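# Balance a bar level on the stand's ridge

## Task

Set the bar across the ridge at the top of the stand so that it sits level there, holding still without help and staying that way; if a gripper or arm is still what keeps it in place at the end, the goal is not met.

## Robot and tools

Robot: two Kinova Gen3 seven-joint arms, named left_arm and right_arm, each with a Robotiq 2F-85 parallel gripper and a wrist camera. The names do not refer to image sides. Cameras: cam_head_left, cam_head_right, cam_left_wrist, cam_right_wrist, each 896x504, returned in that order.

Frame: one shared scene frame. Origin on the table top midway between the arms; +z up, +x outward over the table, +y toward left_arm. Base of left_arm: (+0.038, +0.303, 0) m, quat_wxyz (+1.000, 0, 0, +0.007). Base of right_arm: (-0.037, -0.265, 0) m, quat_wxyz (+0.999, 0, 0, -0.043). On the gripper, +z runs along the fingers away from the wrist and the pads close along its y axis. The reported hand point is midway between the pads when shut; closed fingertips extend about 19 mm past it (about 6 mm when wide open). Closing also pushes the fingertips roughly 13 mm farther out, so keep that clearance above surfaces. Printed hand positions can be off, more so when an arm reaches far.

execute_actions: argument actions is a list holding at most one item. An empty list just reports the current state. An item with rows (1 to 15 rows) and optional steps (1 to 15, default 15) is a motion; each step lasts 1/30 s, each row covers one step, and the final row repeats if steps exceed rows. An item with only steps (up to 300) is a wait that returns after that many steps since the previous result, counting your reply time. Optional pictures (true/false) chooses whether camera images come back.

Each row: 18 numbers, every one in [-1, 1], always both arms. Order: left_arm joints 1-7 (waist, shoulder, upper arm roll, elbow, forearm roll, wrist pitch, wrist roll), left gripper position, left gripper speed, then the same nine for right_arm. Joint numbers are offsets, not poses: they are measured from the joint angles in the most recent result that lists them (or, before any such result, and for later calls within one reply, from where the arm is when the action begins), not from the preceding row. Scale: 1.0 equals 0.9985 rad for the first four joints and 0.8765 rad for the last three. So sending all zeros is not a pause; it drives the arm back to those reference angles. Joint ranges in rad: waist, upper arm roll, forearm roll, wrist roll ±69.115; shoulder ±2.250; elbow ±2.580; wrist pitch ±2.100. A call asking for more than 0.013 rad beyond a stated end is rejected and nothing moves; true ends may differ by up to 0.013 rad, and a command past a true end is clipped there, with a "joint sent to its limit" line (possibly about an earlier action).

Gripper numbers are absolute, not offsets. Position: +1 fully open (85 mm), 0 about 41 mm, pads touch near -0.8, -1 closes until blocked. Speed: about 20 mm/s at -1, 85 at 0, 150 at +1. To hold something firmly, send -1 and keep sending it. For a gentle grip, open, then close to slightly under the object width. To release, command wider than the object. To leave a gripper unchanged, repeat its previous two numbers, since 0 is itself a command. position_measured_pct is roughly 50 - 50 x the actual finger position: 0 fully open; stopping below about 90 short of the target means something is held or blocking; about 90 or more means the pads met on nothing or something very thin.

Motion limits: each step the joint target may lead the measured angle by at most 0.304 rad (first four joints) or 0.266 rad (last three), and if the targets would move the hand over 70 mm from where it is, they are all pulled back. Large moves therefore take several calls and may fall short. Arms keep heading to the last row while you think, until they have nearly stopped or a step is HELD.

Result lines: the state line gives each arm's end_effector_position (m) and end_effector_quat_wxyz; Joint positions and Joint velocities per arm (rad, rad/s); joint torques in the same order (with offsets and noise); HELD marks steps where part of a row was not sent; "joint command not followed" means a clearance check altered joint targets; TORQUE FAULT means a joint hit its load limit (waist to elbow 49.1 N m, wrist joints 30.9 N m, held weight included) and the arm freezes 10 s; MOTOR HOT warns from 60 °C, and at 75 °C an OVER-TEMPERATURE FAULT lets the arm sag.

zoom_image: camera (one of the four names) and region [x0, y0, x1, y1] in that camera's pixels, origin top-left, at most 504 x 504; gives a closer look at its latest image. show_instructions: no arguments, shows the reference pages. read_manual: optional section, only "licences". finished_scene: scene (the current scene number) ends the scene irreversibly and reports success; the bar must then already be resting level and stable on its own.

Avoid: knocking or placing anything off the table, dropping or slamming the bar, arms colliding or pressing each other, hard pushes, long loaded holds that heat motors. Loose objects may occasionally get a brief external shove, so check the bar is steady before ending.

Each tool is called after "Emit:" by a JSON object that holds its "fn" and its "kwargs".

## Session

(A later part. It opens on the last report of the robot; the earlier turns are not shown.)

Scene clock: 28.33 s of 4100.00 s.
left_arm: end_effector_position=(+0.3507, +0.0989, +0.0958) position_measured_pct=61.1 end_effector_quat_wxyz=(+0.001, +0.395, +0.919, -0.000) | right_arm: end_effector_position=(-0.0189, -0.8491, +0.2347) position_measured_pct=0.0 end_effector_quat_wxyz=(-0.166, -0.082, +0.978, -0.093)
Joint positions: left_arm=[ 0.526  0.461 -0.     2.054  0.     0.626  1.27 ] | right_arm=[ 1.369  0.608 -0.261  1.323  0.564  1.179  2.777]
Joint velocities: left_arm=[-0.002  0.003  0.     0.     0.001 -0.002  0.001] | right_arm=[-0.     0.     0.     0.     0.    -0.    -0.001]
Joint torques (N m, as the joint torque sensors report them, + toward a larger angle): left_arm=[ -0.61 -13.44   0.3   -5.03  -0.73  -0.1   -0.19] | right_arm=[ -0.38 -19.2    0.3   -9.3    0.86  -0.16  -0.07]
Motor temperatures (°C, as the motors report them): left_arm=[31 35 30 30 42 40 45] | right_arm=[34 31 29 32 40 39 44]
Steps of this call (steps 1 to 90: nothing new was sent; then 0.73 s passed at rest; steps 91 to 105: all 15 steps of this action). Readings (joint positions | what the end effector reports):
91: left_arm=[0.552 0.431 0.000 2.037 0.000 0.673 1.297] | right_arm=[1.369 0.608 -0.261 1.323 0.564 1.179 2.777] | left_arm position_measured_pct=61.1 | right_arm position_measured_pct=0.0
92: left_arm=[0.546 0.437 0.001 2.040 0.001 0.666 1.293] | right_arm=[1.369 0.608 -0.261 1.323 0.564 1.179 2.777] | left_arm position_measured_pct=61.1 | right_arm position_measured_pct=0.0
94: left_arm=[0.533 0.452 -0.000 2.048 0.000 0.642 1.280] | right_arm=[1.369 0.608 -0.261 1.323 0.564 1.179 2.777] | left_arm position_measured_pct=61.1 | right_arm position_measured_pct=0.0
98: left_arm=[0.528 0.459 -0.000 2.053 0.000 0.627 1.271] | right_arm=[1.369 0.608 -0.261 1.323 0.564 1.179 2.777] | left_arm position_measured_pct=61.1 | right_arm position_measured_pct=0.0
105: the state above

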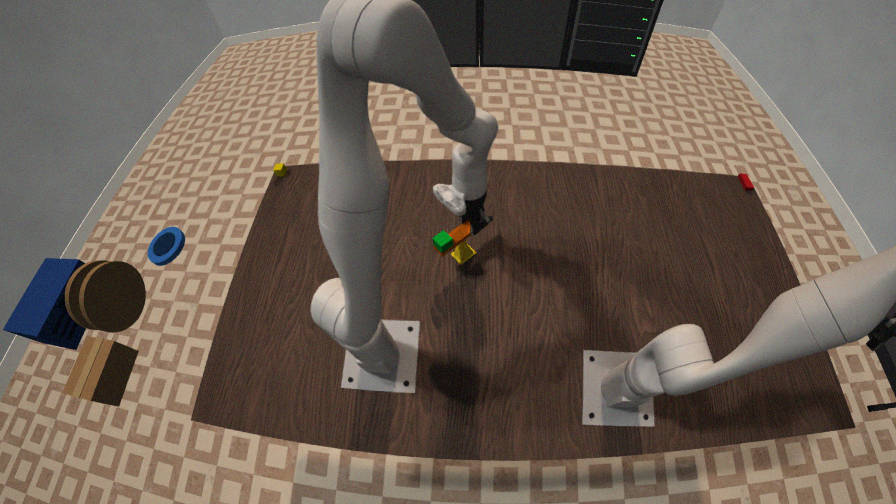

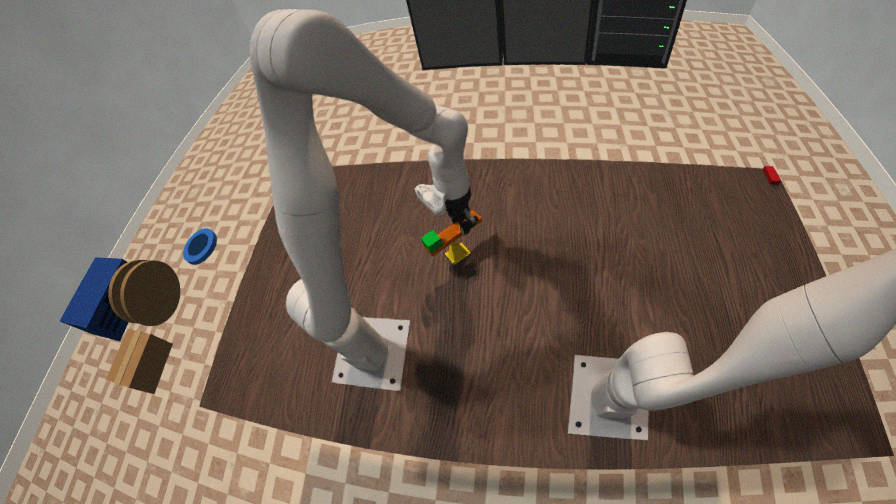

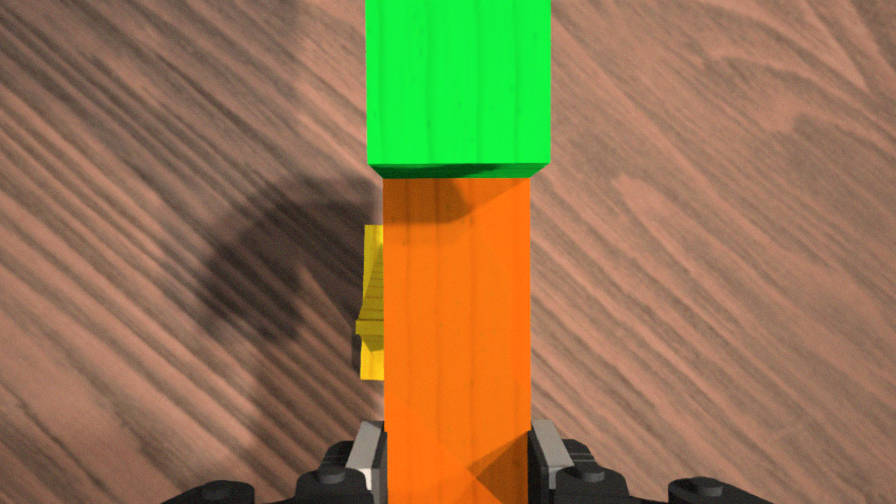

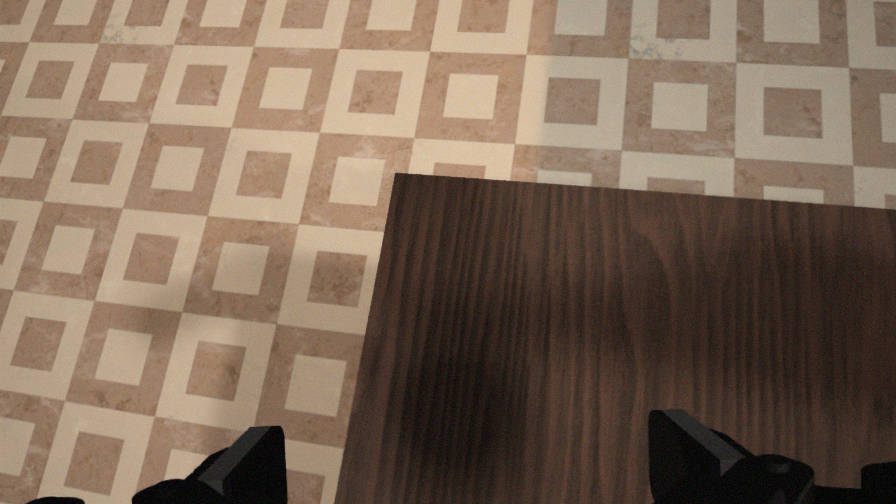

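Emit:
{"fn": "execute_actions", "kwargs": {"actions": [{"rows":[[0.02,0.0235,0,-0.024,0,0.001,0,-0.4,0,0,0,0,0,0,0,0,1,0]]}]}}

Emit:
{"fn": "execute_actions", "kwargs": {"actions": [{"rows":[[0,0.0043,0,0.002,0,-0.007,0,-0.4,0,0,0,0,0,0,0,0,1,0]],"steps":12}], "pictures": false}}

Emit:
{"fn": "execute_actions", "kwargs": {"actions": [{"rows":[[0,0.0043,0,0.002,0,-0.007,0,-0.4,0,0,0,0,0,0,0,0,1,0]],"steps":12}]}}

Scene clock: 33.97 s of 4100.00 s.
left_arm: end_effector_position=(+0.3542, +0.0883, +0.0915) position_measured_pct=61.1 end_effector_quat_wxyz=(+0.001, +0.404, +0.915, -0.000) | right_arm: end_effector_position=(-0.0189, -0.8491, +0.2347) position_measured_pct=0.0 end_effector_quat_wxyz=(-0.166, -0.082, +0.978, -0.093)
Joint positions: left_arm=[ 0.546  0.484 -0.     2.03   0.     0.626  1.27 ] | right_arm=[ 1.369  0.608 -0.261  1.323  0.564  1.179  2.777]
Joint velocities: left_arm=[ 0.003  0.002 -0.001 -0.    -0.001  0.    -0.   ] | right_arm=[ 0.  0.  0. -0.  0.  0.  0.]
Joint torques (N m, as the joint torque sensors report them, + toward a larger angle): left_arm=[ -0.37 -14.83  -0.39  -4.96  -0.32  -0.16   0.12] | right_arm=[ -0.61 -19.11   0.32  -9.42   0.86  -0.18  -0.02]
Motor temperatures (°C, as the motors report them): left_arm=[31 35 30 30 42 40 45] | right_arm=[34 31 29 32 40 39 44]
Steps of this call (steps 1 to 15: the robot went on to your last target; steps 16 to 90: nothing new was sent; then 2.13 s passed at rest; steps 91 to 105: all 15 steps of this action). Readings (joint positions | what the end effector reports):
91: left_arm=[0.527 0.462 -0.000 2.053 0.000 0.626 1.270] | right_arm=[1.369 0.608 -0.261 1.323 0.564 1.179 2.777] | left_arm position_measured_pct=61.1 | right_arm position_measured_pct=0.0
92: left_arm=[0.532 0.468 -0.001 2.049 -0.000 0.626 1.270] | right_arm=[1.369 0.608 -0.261 1.323 0.564 1.179 2.777] | left_arm position_measured_pct=61.1 | right_arm position_measured_pct=0.0
94: left_arm=[0.541 0.479 0.000 2.037 0.001 0.626 1.270] | right_arm=[1.369 0.608 -0.261 1.323 0.564 1.179 2.777] | left_arm position_measured_pct=61.1 | right_arm position_measured_pct=0.0
98: left_arm=[0.544 0.482 0.000 2.031 0.000 0.626 1.270] | right_arm=[1.369 0.608 -0.261 1.323 0.564 1.179 2.777] | left_arm position_measured_pct=61.1 | right_arm position_measured_pct=0.0
105: the state above

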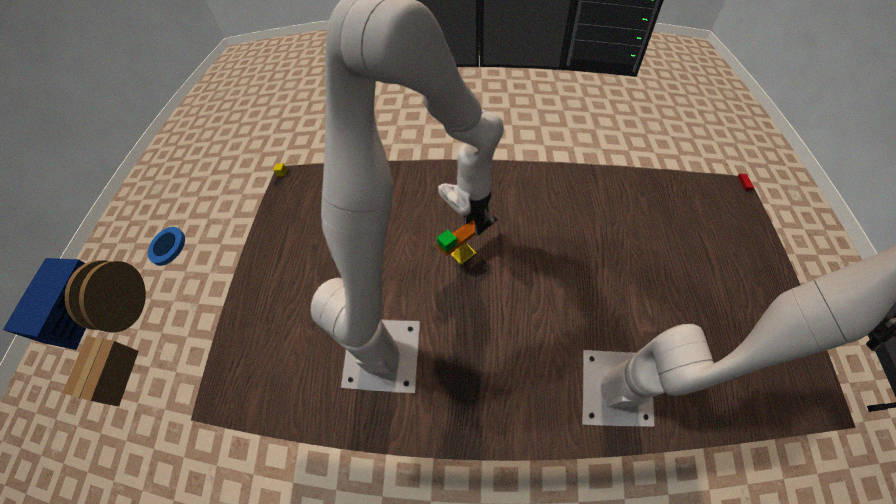

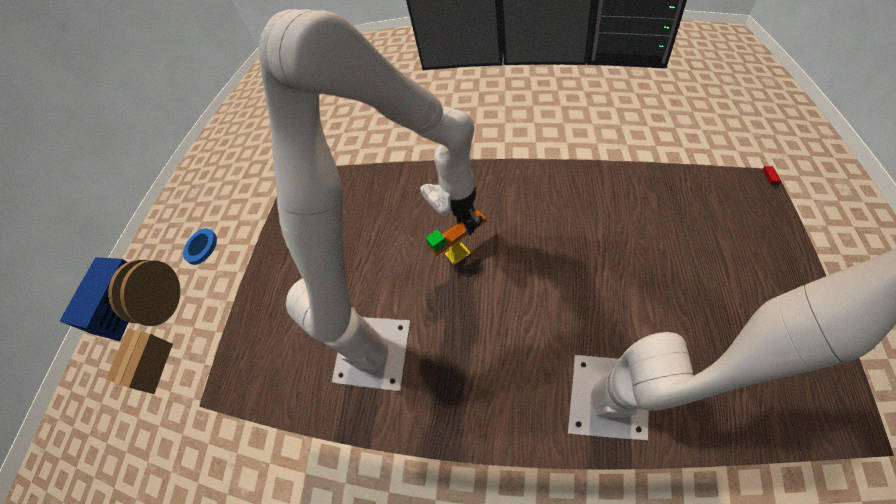

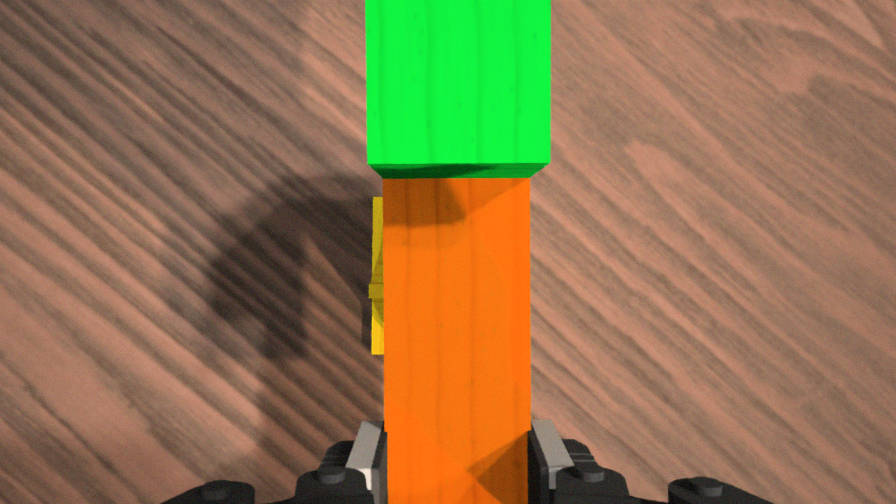

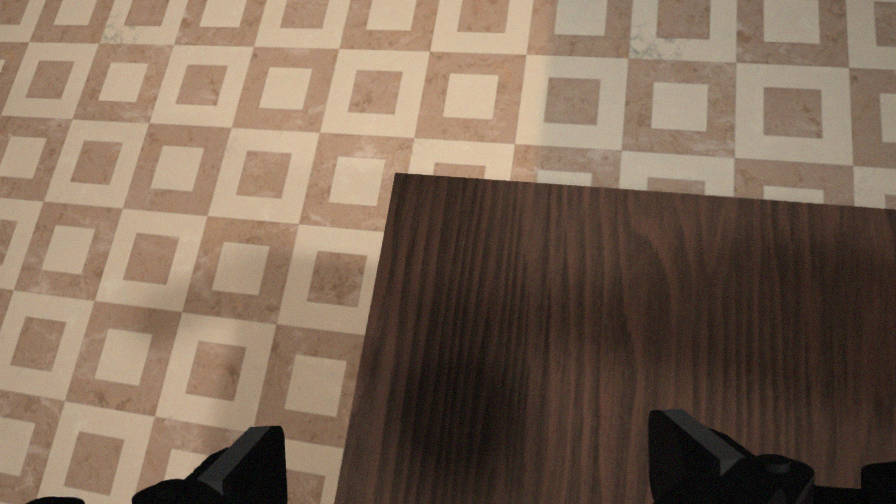

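Scene clock: 34.37 s of 4100.00 s.
left_arm: end_effector_position=(+0.3541, +0.0883, +0.0899) position_measured_pct=61.1 end_effector_quat_wxyz=(+0.001, +0.404, +0.915, -0.000) | right_arm: end_effector_position=(-0.0189, -0.8491, +0.2347) position_measured_pct=0.0 end_effector_quat_wxyz=(-0.166, -0.082, +0.978, -0.093)
Joint positions: left_arm=[0.546 0.487 0.    2.032 0.    0.621 1.27 ] | right_arm=[ 1.369  0.608 -0.261  1.323  0.564  1.179  2.777]
Joint velocities: left_arm=[-0.     0.     0.001  0.     0.001  0.     0.001] | right_arm=[ 0.  0.  0. -0.  0.  0. -0.]
Joint torques (N m, as the joint torque sensors report them, + toward a larger angle): left_arm=[ -0.28 -13.08   0.33  -4.71  -0.8   -0.87  -0.18] | right_arm=[ -0.68 -19.08   0.28  -9.37   0.79  -0.32  -0.1 ]
Motor temperatures (°C, as the motors report them): left_arm=[31 35 30 30 42 40 45] | right_arm=[34 31 29 32 40 39 44]
Steps of this call (steps 1 to 12: all 12 steps of this action). Readings (joint positions | what the end effector reports):
1: left_arm=[0.546 0.485 0.000 2.030 0.000 0.626 1.270] | right_arm=[1.369 0.608 -0.261 1.323 0.564 1.179 2.777] | left_arm position_measured_pct=61.1 | right_arm position_measured_pct=0.0
2: left_arm=[0.546 0.486 0.000 2.031 0.000 0.624 1.270] | right_arm=[1.369 0.608 -0.261 1.323 0.564 1.179 2.777] | left_arm position_measured_pct=61.1 | right_arm position_measured_pct=0.0
4: left_arm=[0.546 0.487 0.000 2.031 0.000 0.622 1.270] | right_arm=[1.369 0.608 -0.261 1.323 0.564 1.179 2.777] | left_arm position_measured_pct=61.1 | right_arm position_measured_pct=0.0
8: left_arm=[0.546 0.487 0.000 2.032 0.000 0.621 1.270] | right_arm=[1.369 0.608 -0.261 1.323 0.564 1.179 2.777] | left_arm position_measured_pct=61.1 | right_arm position_measured_pct=0.0
12: the state above

Scene clock: 34.77 s of 4100.00 s.
left_arm: end_effector_position=(+0.3542, +0.0882, +0.0894) position_measured_pct=61.1 end_effector_quat_wxyz=(+0.001, +0.404, +0.915, -0.000) | right_arm: end_effector_position=(-0.0189, -0.8491, +0.2347) position_measured_pct=0.0 end_effector_quat_wxyz=(-0.166, -0.082, +0.978, -0.093)
Joint positions: left_arm=[0.546 0.488 0.    2.034 0.    0.617 1.27 ] | right_arm=[ 1.369  0.608 -0.261  1.323  0.564  1.179  2.777]
Joint velocities: left_arm=[-0.    -0.001 -0.    -0.     0.    -0.     0.   ] | right_arm=[-0.001 -0.    -0.    -0.     0.    -0.     0.001]
Joint torques (N m, as the joint torque sensors report them, + toward a larger angle): left_arm=[  0.15 -11.32   0.27  -4.8   -0.75  -1.24  -0.07] | right_arm=[ -0.65 -19.2    0.29  -9.28   0.92  -0.23  -0.08]
Motor temperatures (°C, as the motors report them): left_arm=[31 35 30 30 42 40 45] | right_arm=[34 31 29 32 40 39 44]
Steps of this call (steps 1 to 12: all 12 steps of this action). Readings (joint positions | what the end effector reports):
1: left_arm=[0.546 0.488 0.000 2.032 0.000 0.621 1.270] | right_arm=[1.369 0.608 -0.261 1.323 0.564 1.179 2.777] | left_arm position_measured_pct=61.1 | right_arm position_measured_pct=0.0
2: left_arm=[0.546 0.488 0.000 2.032 0.000 0.619 1.270] | right_arm=[1.369 0.608 -0.261 1.323 0.564 1.179 2.777] | left_arm position_measured_pct=61.1 | right_arm position_measured_pct=0.0
4: left_arm=[0.546 0.488 0.000 2.033 0.000 0.618 1.270] | right_arm=[1.369 0.608 -0.261 1.323 0.564 1.179 2.777] | left_arm position_measured_pct=61.1 | right_arm position_measured_pct=0.0
8: left_arm=[0.546 0.488 0.000 2.034 0.000 0.618 1.270] | right_arm=[1.369 0.608 -0.261 1.323 0.564 1.179 2.777] | left_arm position_measured_pct=61.1 | right_arm position_measured_pct=0.0
12: the state above

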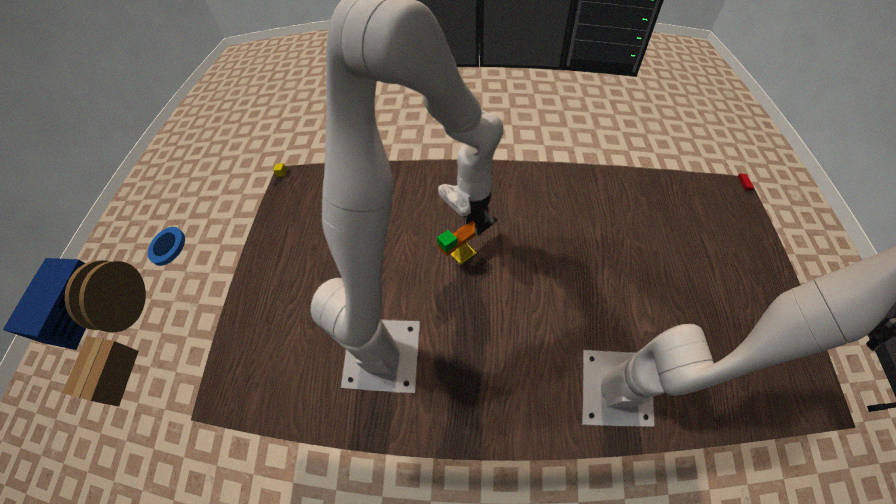

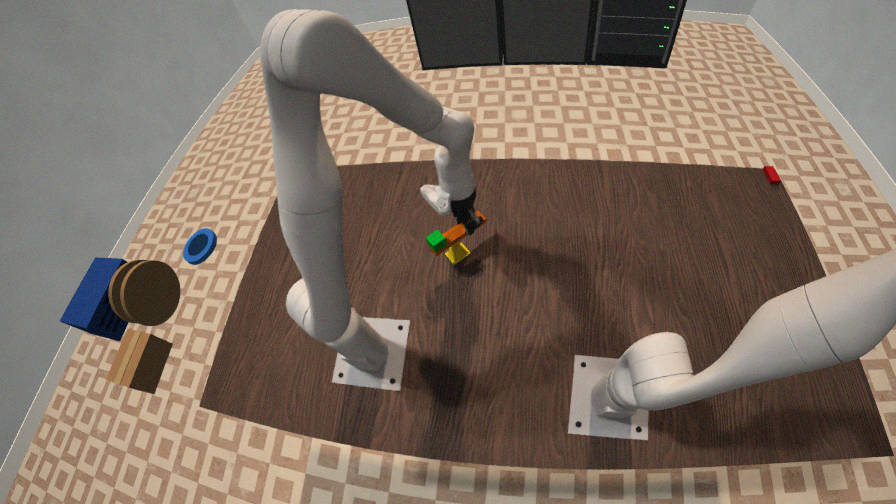

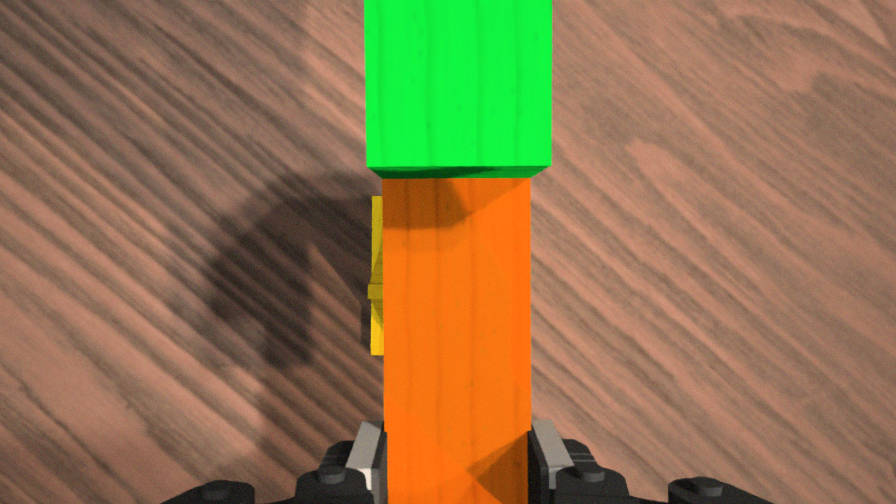

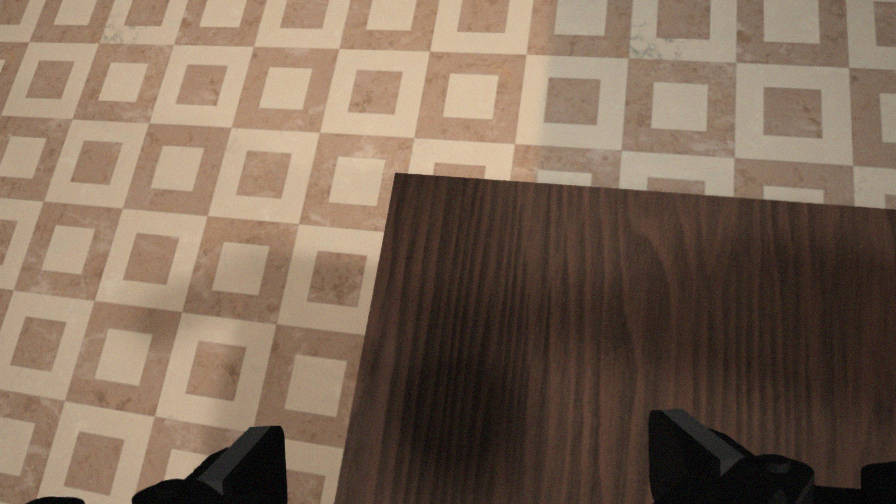

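Contact. Relieve and pulse.

Emit:
{"fn": "execute_actions", "kwargs": {"actions": [{"rows":[[0,-0.001,0,0,0,0.002,0,-0.4,0,0,0,0,0,0,0,0,1,0]],"steps":10}], "pictures": false}}

Emit:
{"fn": "execute_actions", "kwargs": {"actions": [{"rows":[[0,0,0,0,0,0,0,-0.12,0,0,0,0,0,0,0,0,1,0],[0,0,0,0,0,0,0,-0.12,0,0,0,0,0,0,0,0,1,0],[0,0,0,0,0,0,0,-0.12,0,0,0,0,0,0,0,0,1,0],[0,0,0,0,0,0,0,-0.12,0,0,0,0,0,0,0,0,1,0],[0,0,0,0,0,0,0,-0.23,0,0,0,0,0,0,0,0,1,0]],"steps":12}]}}

Emit:
{"fn": "execute_actions", "kwargs": {"actions": [{"rows":[[0,0,0,0,0,0,0,-0.12,0,0,0,0,0,0,0,0,1,0],[0,0,0,0,0,0,0,-0.12,0,0,0,0,0,0,0,0,1,0],[0,0,0,0,0,0,0,-0.12,0,0,0,0,0,0,0,0,1,0],[0,0,0,0,0,0,0,-0.23,0,0,0,0,0,0,0,0,1,0]],"steps":12}]}}

Scene clock: 40.13 s of 4100.00 s.
left_arm: end_effector_position=(+0.3542, +0.0882, +0.0902) position_measured_pct=61.1 end_effector_quat_wxyz=(+0.002, +0.404, +0.915, -0.000) | right_arm: end_effector_position=(-0.0189, -0.8491, +0.2347) position_measured_pct=0.0 end_effector_quat_wxyz=(-0.166, -0.082, +0.978, -0.093)
Joint positions: left_arm=[0.546 0.486 0.    2.033 0.    0.619 1.27 ] | right_arm=[ 1.369  0.608 -0.261  1.323  0.564  1.179  2.777]
Joint velocities: left_arm=[-0.    -0.     0.     0.    -0.001  0.    -0.   ] | right_arm=[ 0.     0.    -0.    -0.    -0.    -0.    -0.001]
Joint torques (N m, as the joint torque sensors report them, + toward a larger angle): left_arm=[ -0.02 -13.72   0.37  -4.55  -0.48  -0.37   0.04] | right_arm=[ -0.76 -19.23   0.2   -9.58   0.82  -0.08   0.  ]
Motor temperatures (°C, as the motors report them): left_arm=[31 35 30 30 42 40 45] | right_arm=[34 32 29 32 40 39 44]
Steps of this call (steps 1 to 15: the robot went on to your last target; steps 16 to 90: nothing new was sent; then 2.03 s passed at rest; steps 91 to 100: all 10 steps of this action). Readings (joint positions | what the end effector reports):
91: left_arm=[0.546 0.487 0.000 2.034 0.000 0.618 1.270] | right_arm=[1.369 0.608 -0.261 1.323 0.564 1.179 2.777] | left_arm position_measured_pct=61.1 | right_arm position_measured_pct=0.0
92: left_arm=[0.546 0.486 0.000 2.034 0.000 0.618 1.270] | right_arm=[1.369 0.608 -0.261 1.323 0.564 1.179 2.777] | left_arm position_measured_pct=61.1 | right_arm position_measured_pct=0.0
94: left_arm=[0.546 0.486 0.000 2.034 0.000 0.619 1.270] | right_arm=[1.369 0.608 -0.261 1.323 0.564 1.179 2.777] | left_arm position_measured_pct=61.1 | right_arm position_measured_pct=0.0
98: left_arm=[0.546 0.486 0.000 2.033 0.000 0.619 1.270] | right_arm=[1.369 0.608 -0.261 1.323 0.564 1.179 2.777] | left_arm position_measured_pct=61.1 | right_arm position_measured_pct=0.0
100: the state above

Scene clock: 40.53 s of 4100.00 s.
left_arm: end_effector_position=(+0.3542, +0.0882, +0.0903) position_measured_pct=58.7 end_effector_quat_wxyz=(+0.002, +0.404, +0.915, -0.000) | right_arm: end_effector_position=(-0.0189, -0.8491, +0.2347) position_measured_pct=0.0 end_effector_quat_wxyz=(-0.166, -0.082, +0.978, -0.093)
Joint positions: left_arm=[0.546 0.486 0.    2.033 0.    0.619 1.27 ] | right_arm=[ 1.369  0.608 -0.261  1.323  0.564  1.179  2.777]
Joint velocities: left_arm=[-0.001 -0.    -0.     0.     0.     0.     0.001] | right_arm=[ 0.     0.001 -0.     0.     0.    -0.     0.   ]
Joint torques (N m, as the joint torque sensors report them, + toward a larger angle): left_arm=[ -0.09 -13.79  -0.2   -5.    -0.4   -0.52  -0.02] | right_arm=[ -0.6  -19.14   0.36  -9.2    0.93  -0.17  -0.01]
Motor temperatures (°C, as the motors report them): left_arm=[31 35 30 30 42 40 45] | right_arm=[34 32 29 32 40 39 44]
Steps of this call (steps 1 to 12: all 12 steps of this action). Readings (joint positions | what the end effector reports):
1: left_arm=[0.546 0.486 0.000 2.033 0.000 0.619 1.270] | right_arm=[1.369 0.608 -0.261 1.323 0.564 1.179 2.777] | left_arm position_measured_pct=61.1 | right_arm position_measured_pct=0.0
2: left_arm=[0.546 0.486 0.000 2.033 0.000 0.619 1.270] | right_arm=[1.369 0.608 -0.261 1.323 0.564 1.179 2.777] | left_arm position_measured_pct=60.7 | right_arm position_measured_pct=0.0
4: left_arm=[0.546 0.486 0.000 2.033 0.000 0.619 1.270] | right_arm=[1.369 0.608 -0.261 1.323 0.564 1.179 2.777] | left_arm position_measured_pct=57.5 | right_arm position_measured_pct=0.0
8: left_arm=[0.546 0.486 0.000 2.033 0.000 0.619 1.270] | right_arm=[1.369 0.608 -0.261 1.323 0.564 1.179 2.777] | left_arm position_measured_pct=58.7 | right_arm position_measured_pct=0.0
12: the state above

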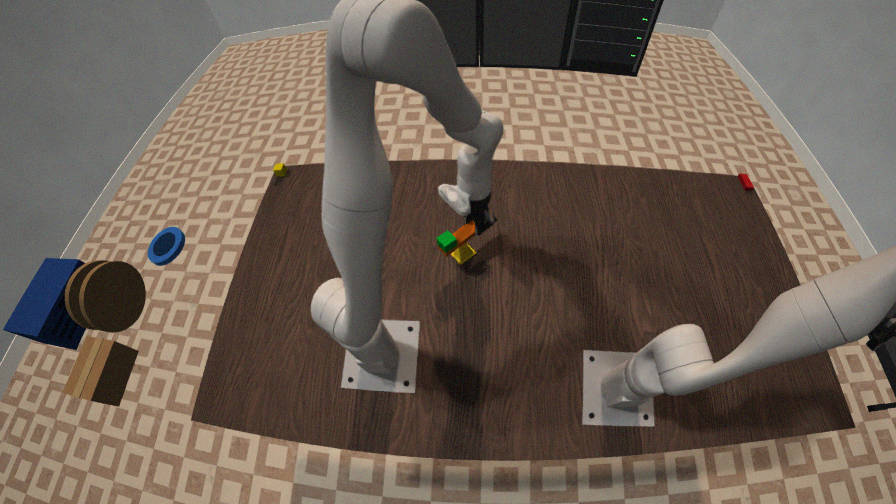

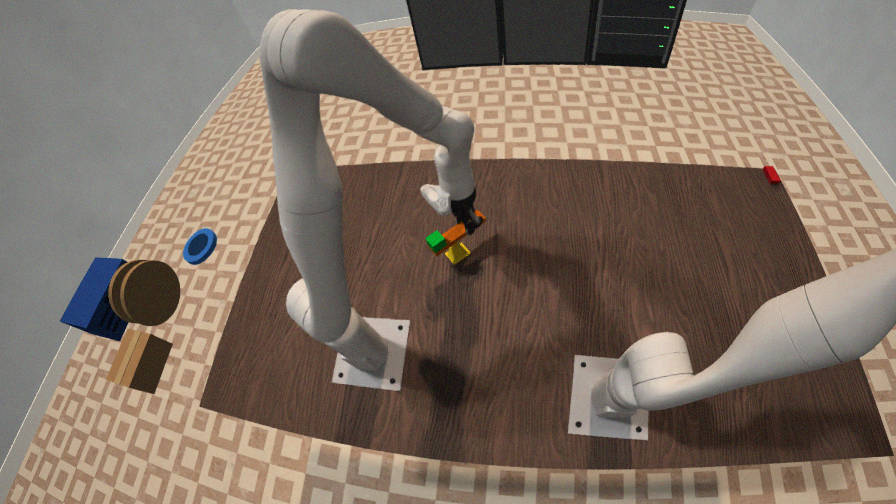

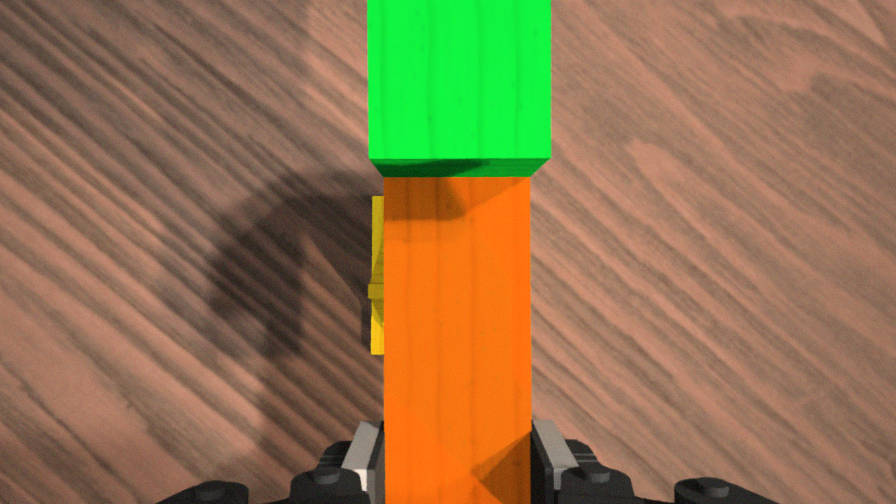

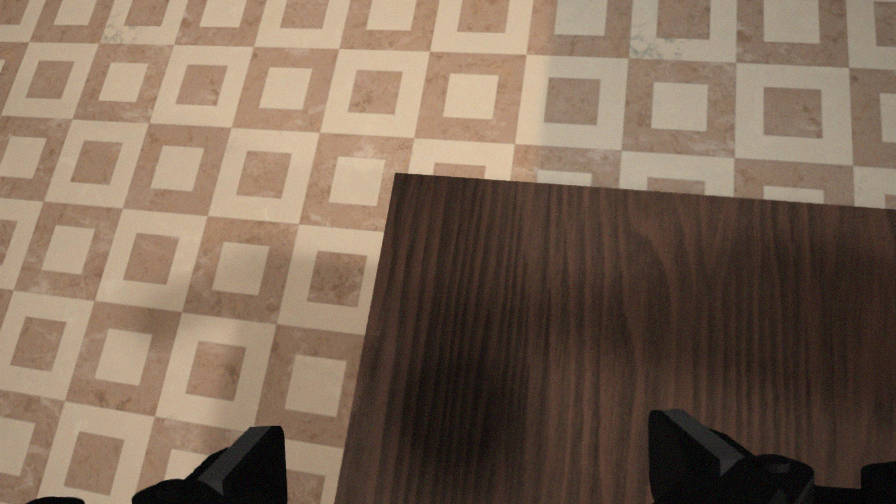

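Scene clock: 40.93 s of 4100.00 s.
left_arm: end_effector_position=(+0.3542, +0.0882, +0.0904) position_measured_pct=58.7 end_effector_quat_wxyz=(+0.002, +0.404, +0.915, -0.000) | right_arm: end_effector_position=(-0.0189, -0.8491, +0.2347) position_measured_pct=0.0 end_effector_quat_wxyz=(-0.166, -0.082, +0.978, -0.093)
Joint positions: left_arm=[0.546 0.485 0.    2.033 0.    0.62  1.27 ] | right_arm=[ 1.369  0.608 -0.261  1.323  0.564  1.179  2.777]
Joint velocities: left_arm=[-0.     0.     0.     0.    -0.001  0.001  0.001] | right_arm=[ 0.001  0.     0.     0.    -0.    -0.    -0.001]
Joint torques (N m, as the joint torque sensors report them, + toward a larger angle): left_arm=[ -0.34 -13.9   -0.13  -4.98  -0.08  -0.26  -0.11] | right_arm=[ -0.7  -18.97   0.27  -9.76   0.88  -0.25   0.13]
Motor temperatures (°C, as the motors report them): left_arm=[31 35 30 30 42 40 45] | right_arm=[34 32 29 32 40 39 44]
Steps of this call (steps 1 to 12: all 12 steps of this action). Readings (joint positions | what the end effector reports):
1: left_arm=[0.546 0.486 0.000 2.033 0.000 0.619 1.270] | right_arm=[1.369 0.608 -0.261 1.323 0.564 1.179 2.777] | left_arm position_measured_pct=58.7 | right_arm position_measured_pct=0.0
2: left_arm=[0.546 0.486 0.000 2.033 0.000 0.619 1.270] | right_arm=[1.369 0.608 -0.261 1.323 0.564 1.179 2.777] | left_arm position_measured_pct=58.3 | right_arm position_measured_pct=0.0
4: left_arm=[0.546 0.486 0.000 2.033 0.000 0.619 1.270] | right_arm=[1.369 0.608 -0.261 1.323 0.564 1.179 2.777] | left_arm position_measured_pct=56.7 | right_arm position_measured_pct=0.0
8: left_arm=[0.546 0.485 0.000 2.033 0.000 0.620 1.270] | right_arm=[1.369 0.608 -0.261 1.323 0.564 1.179 2.777] | left_arm position_measured_pct=58.7 | right_arm position_measured_pct=0.0
12: the state above

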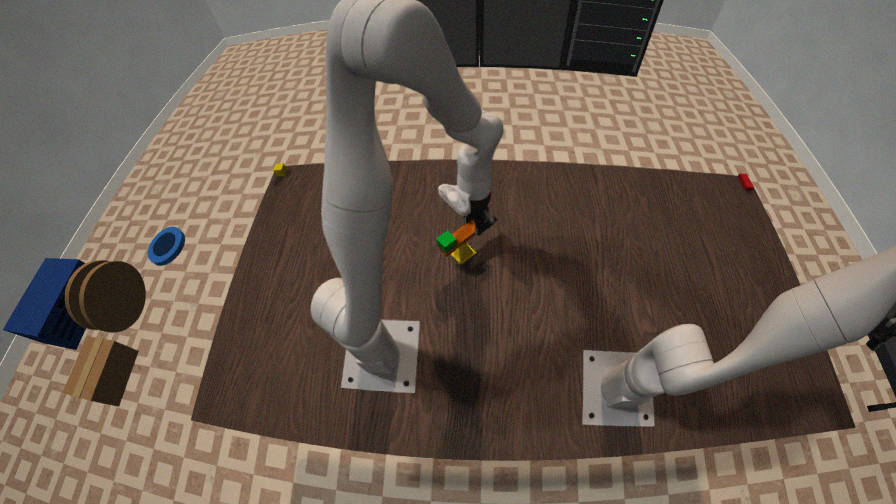

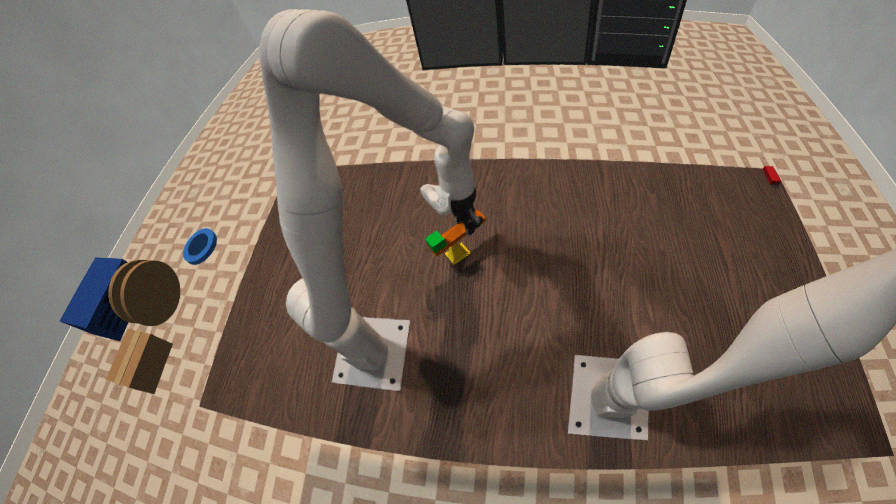

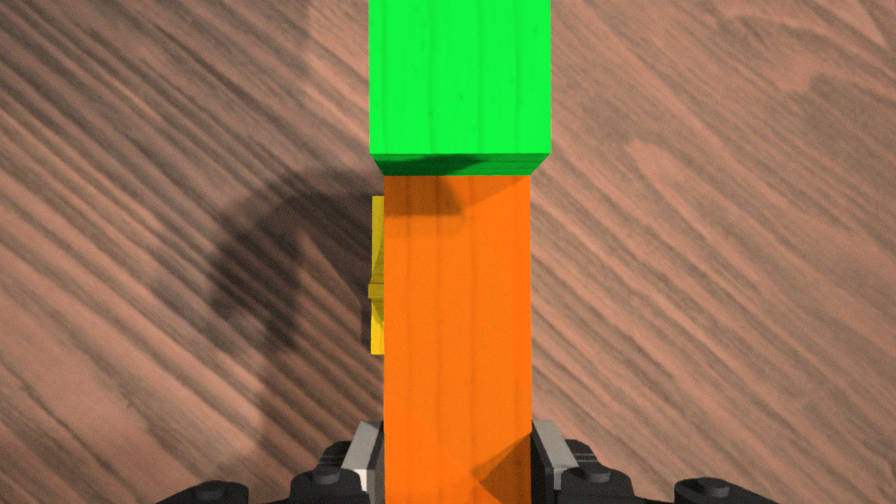

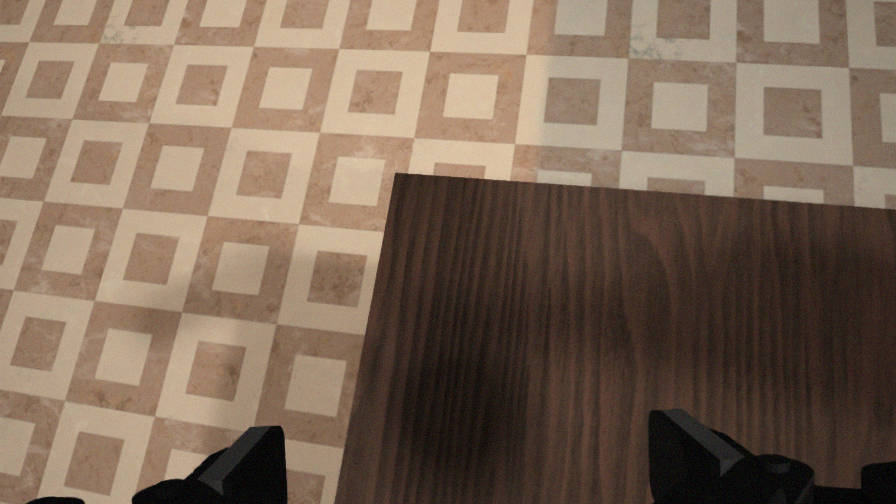

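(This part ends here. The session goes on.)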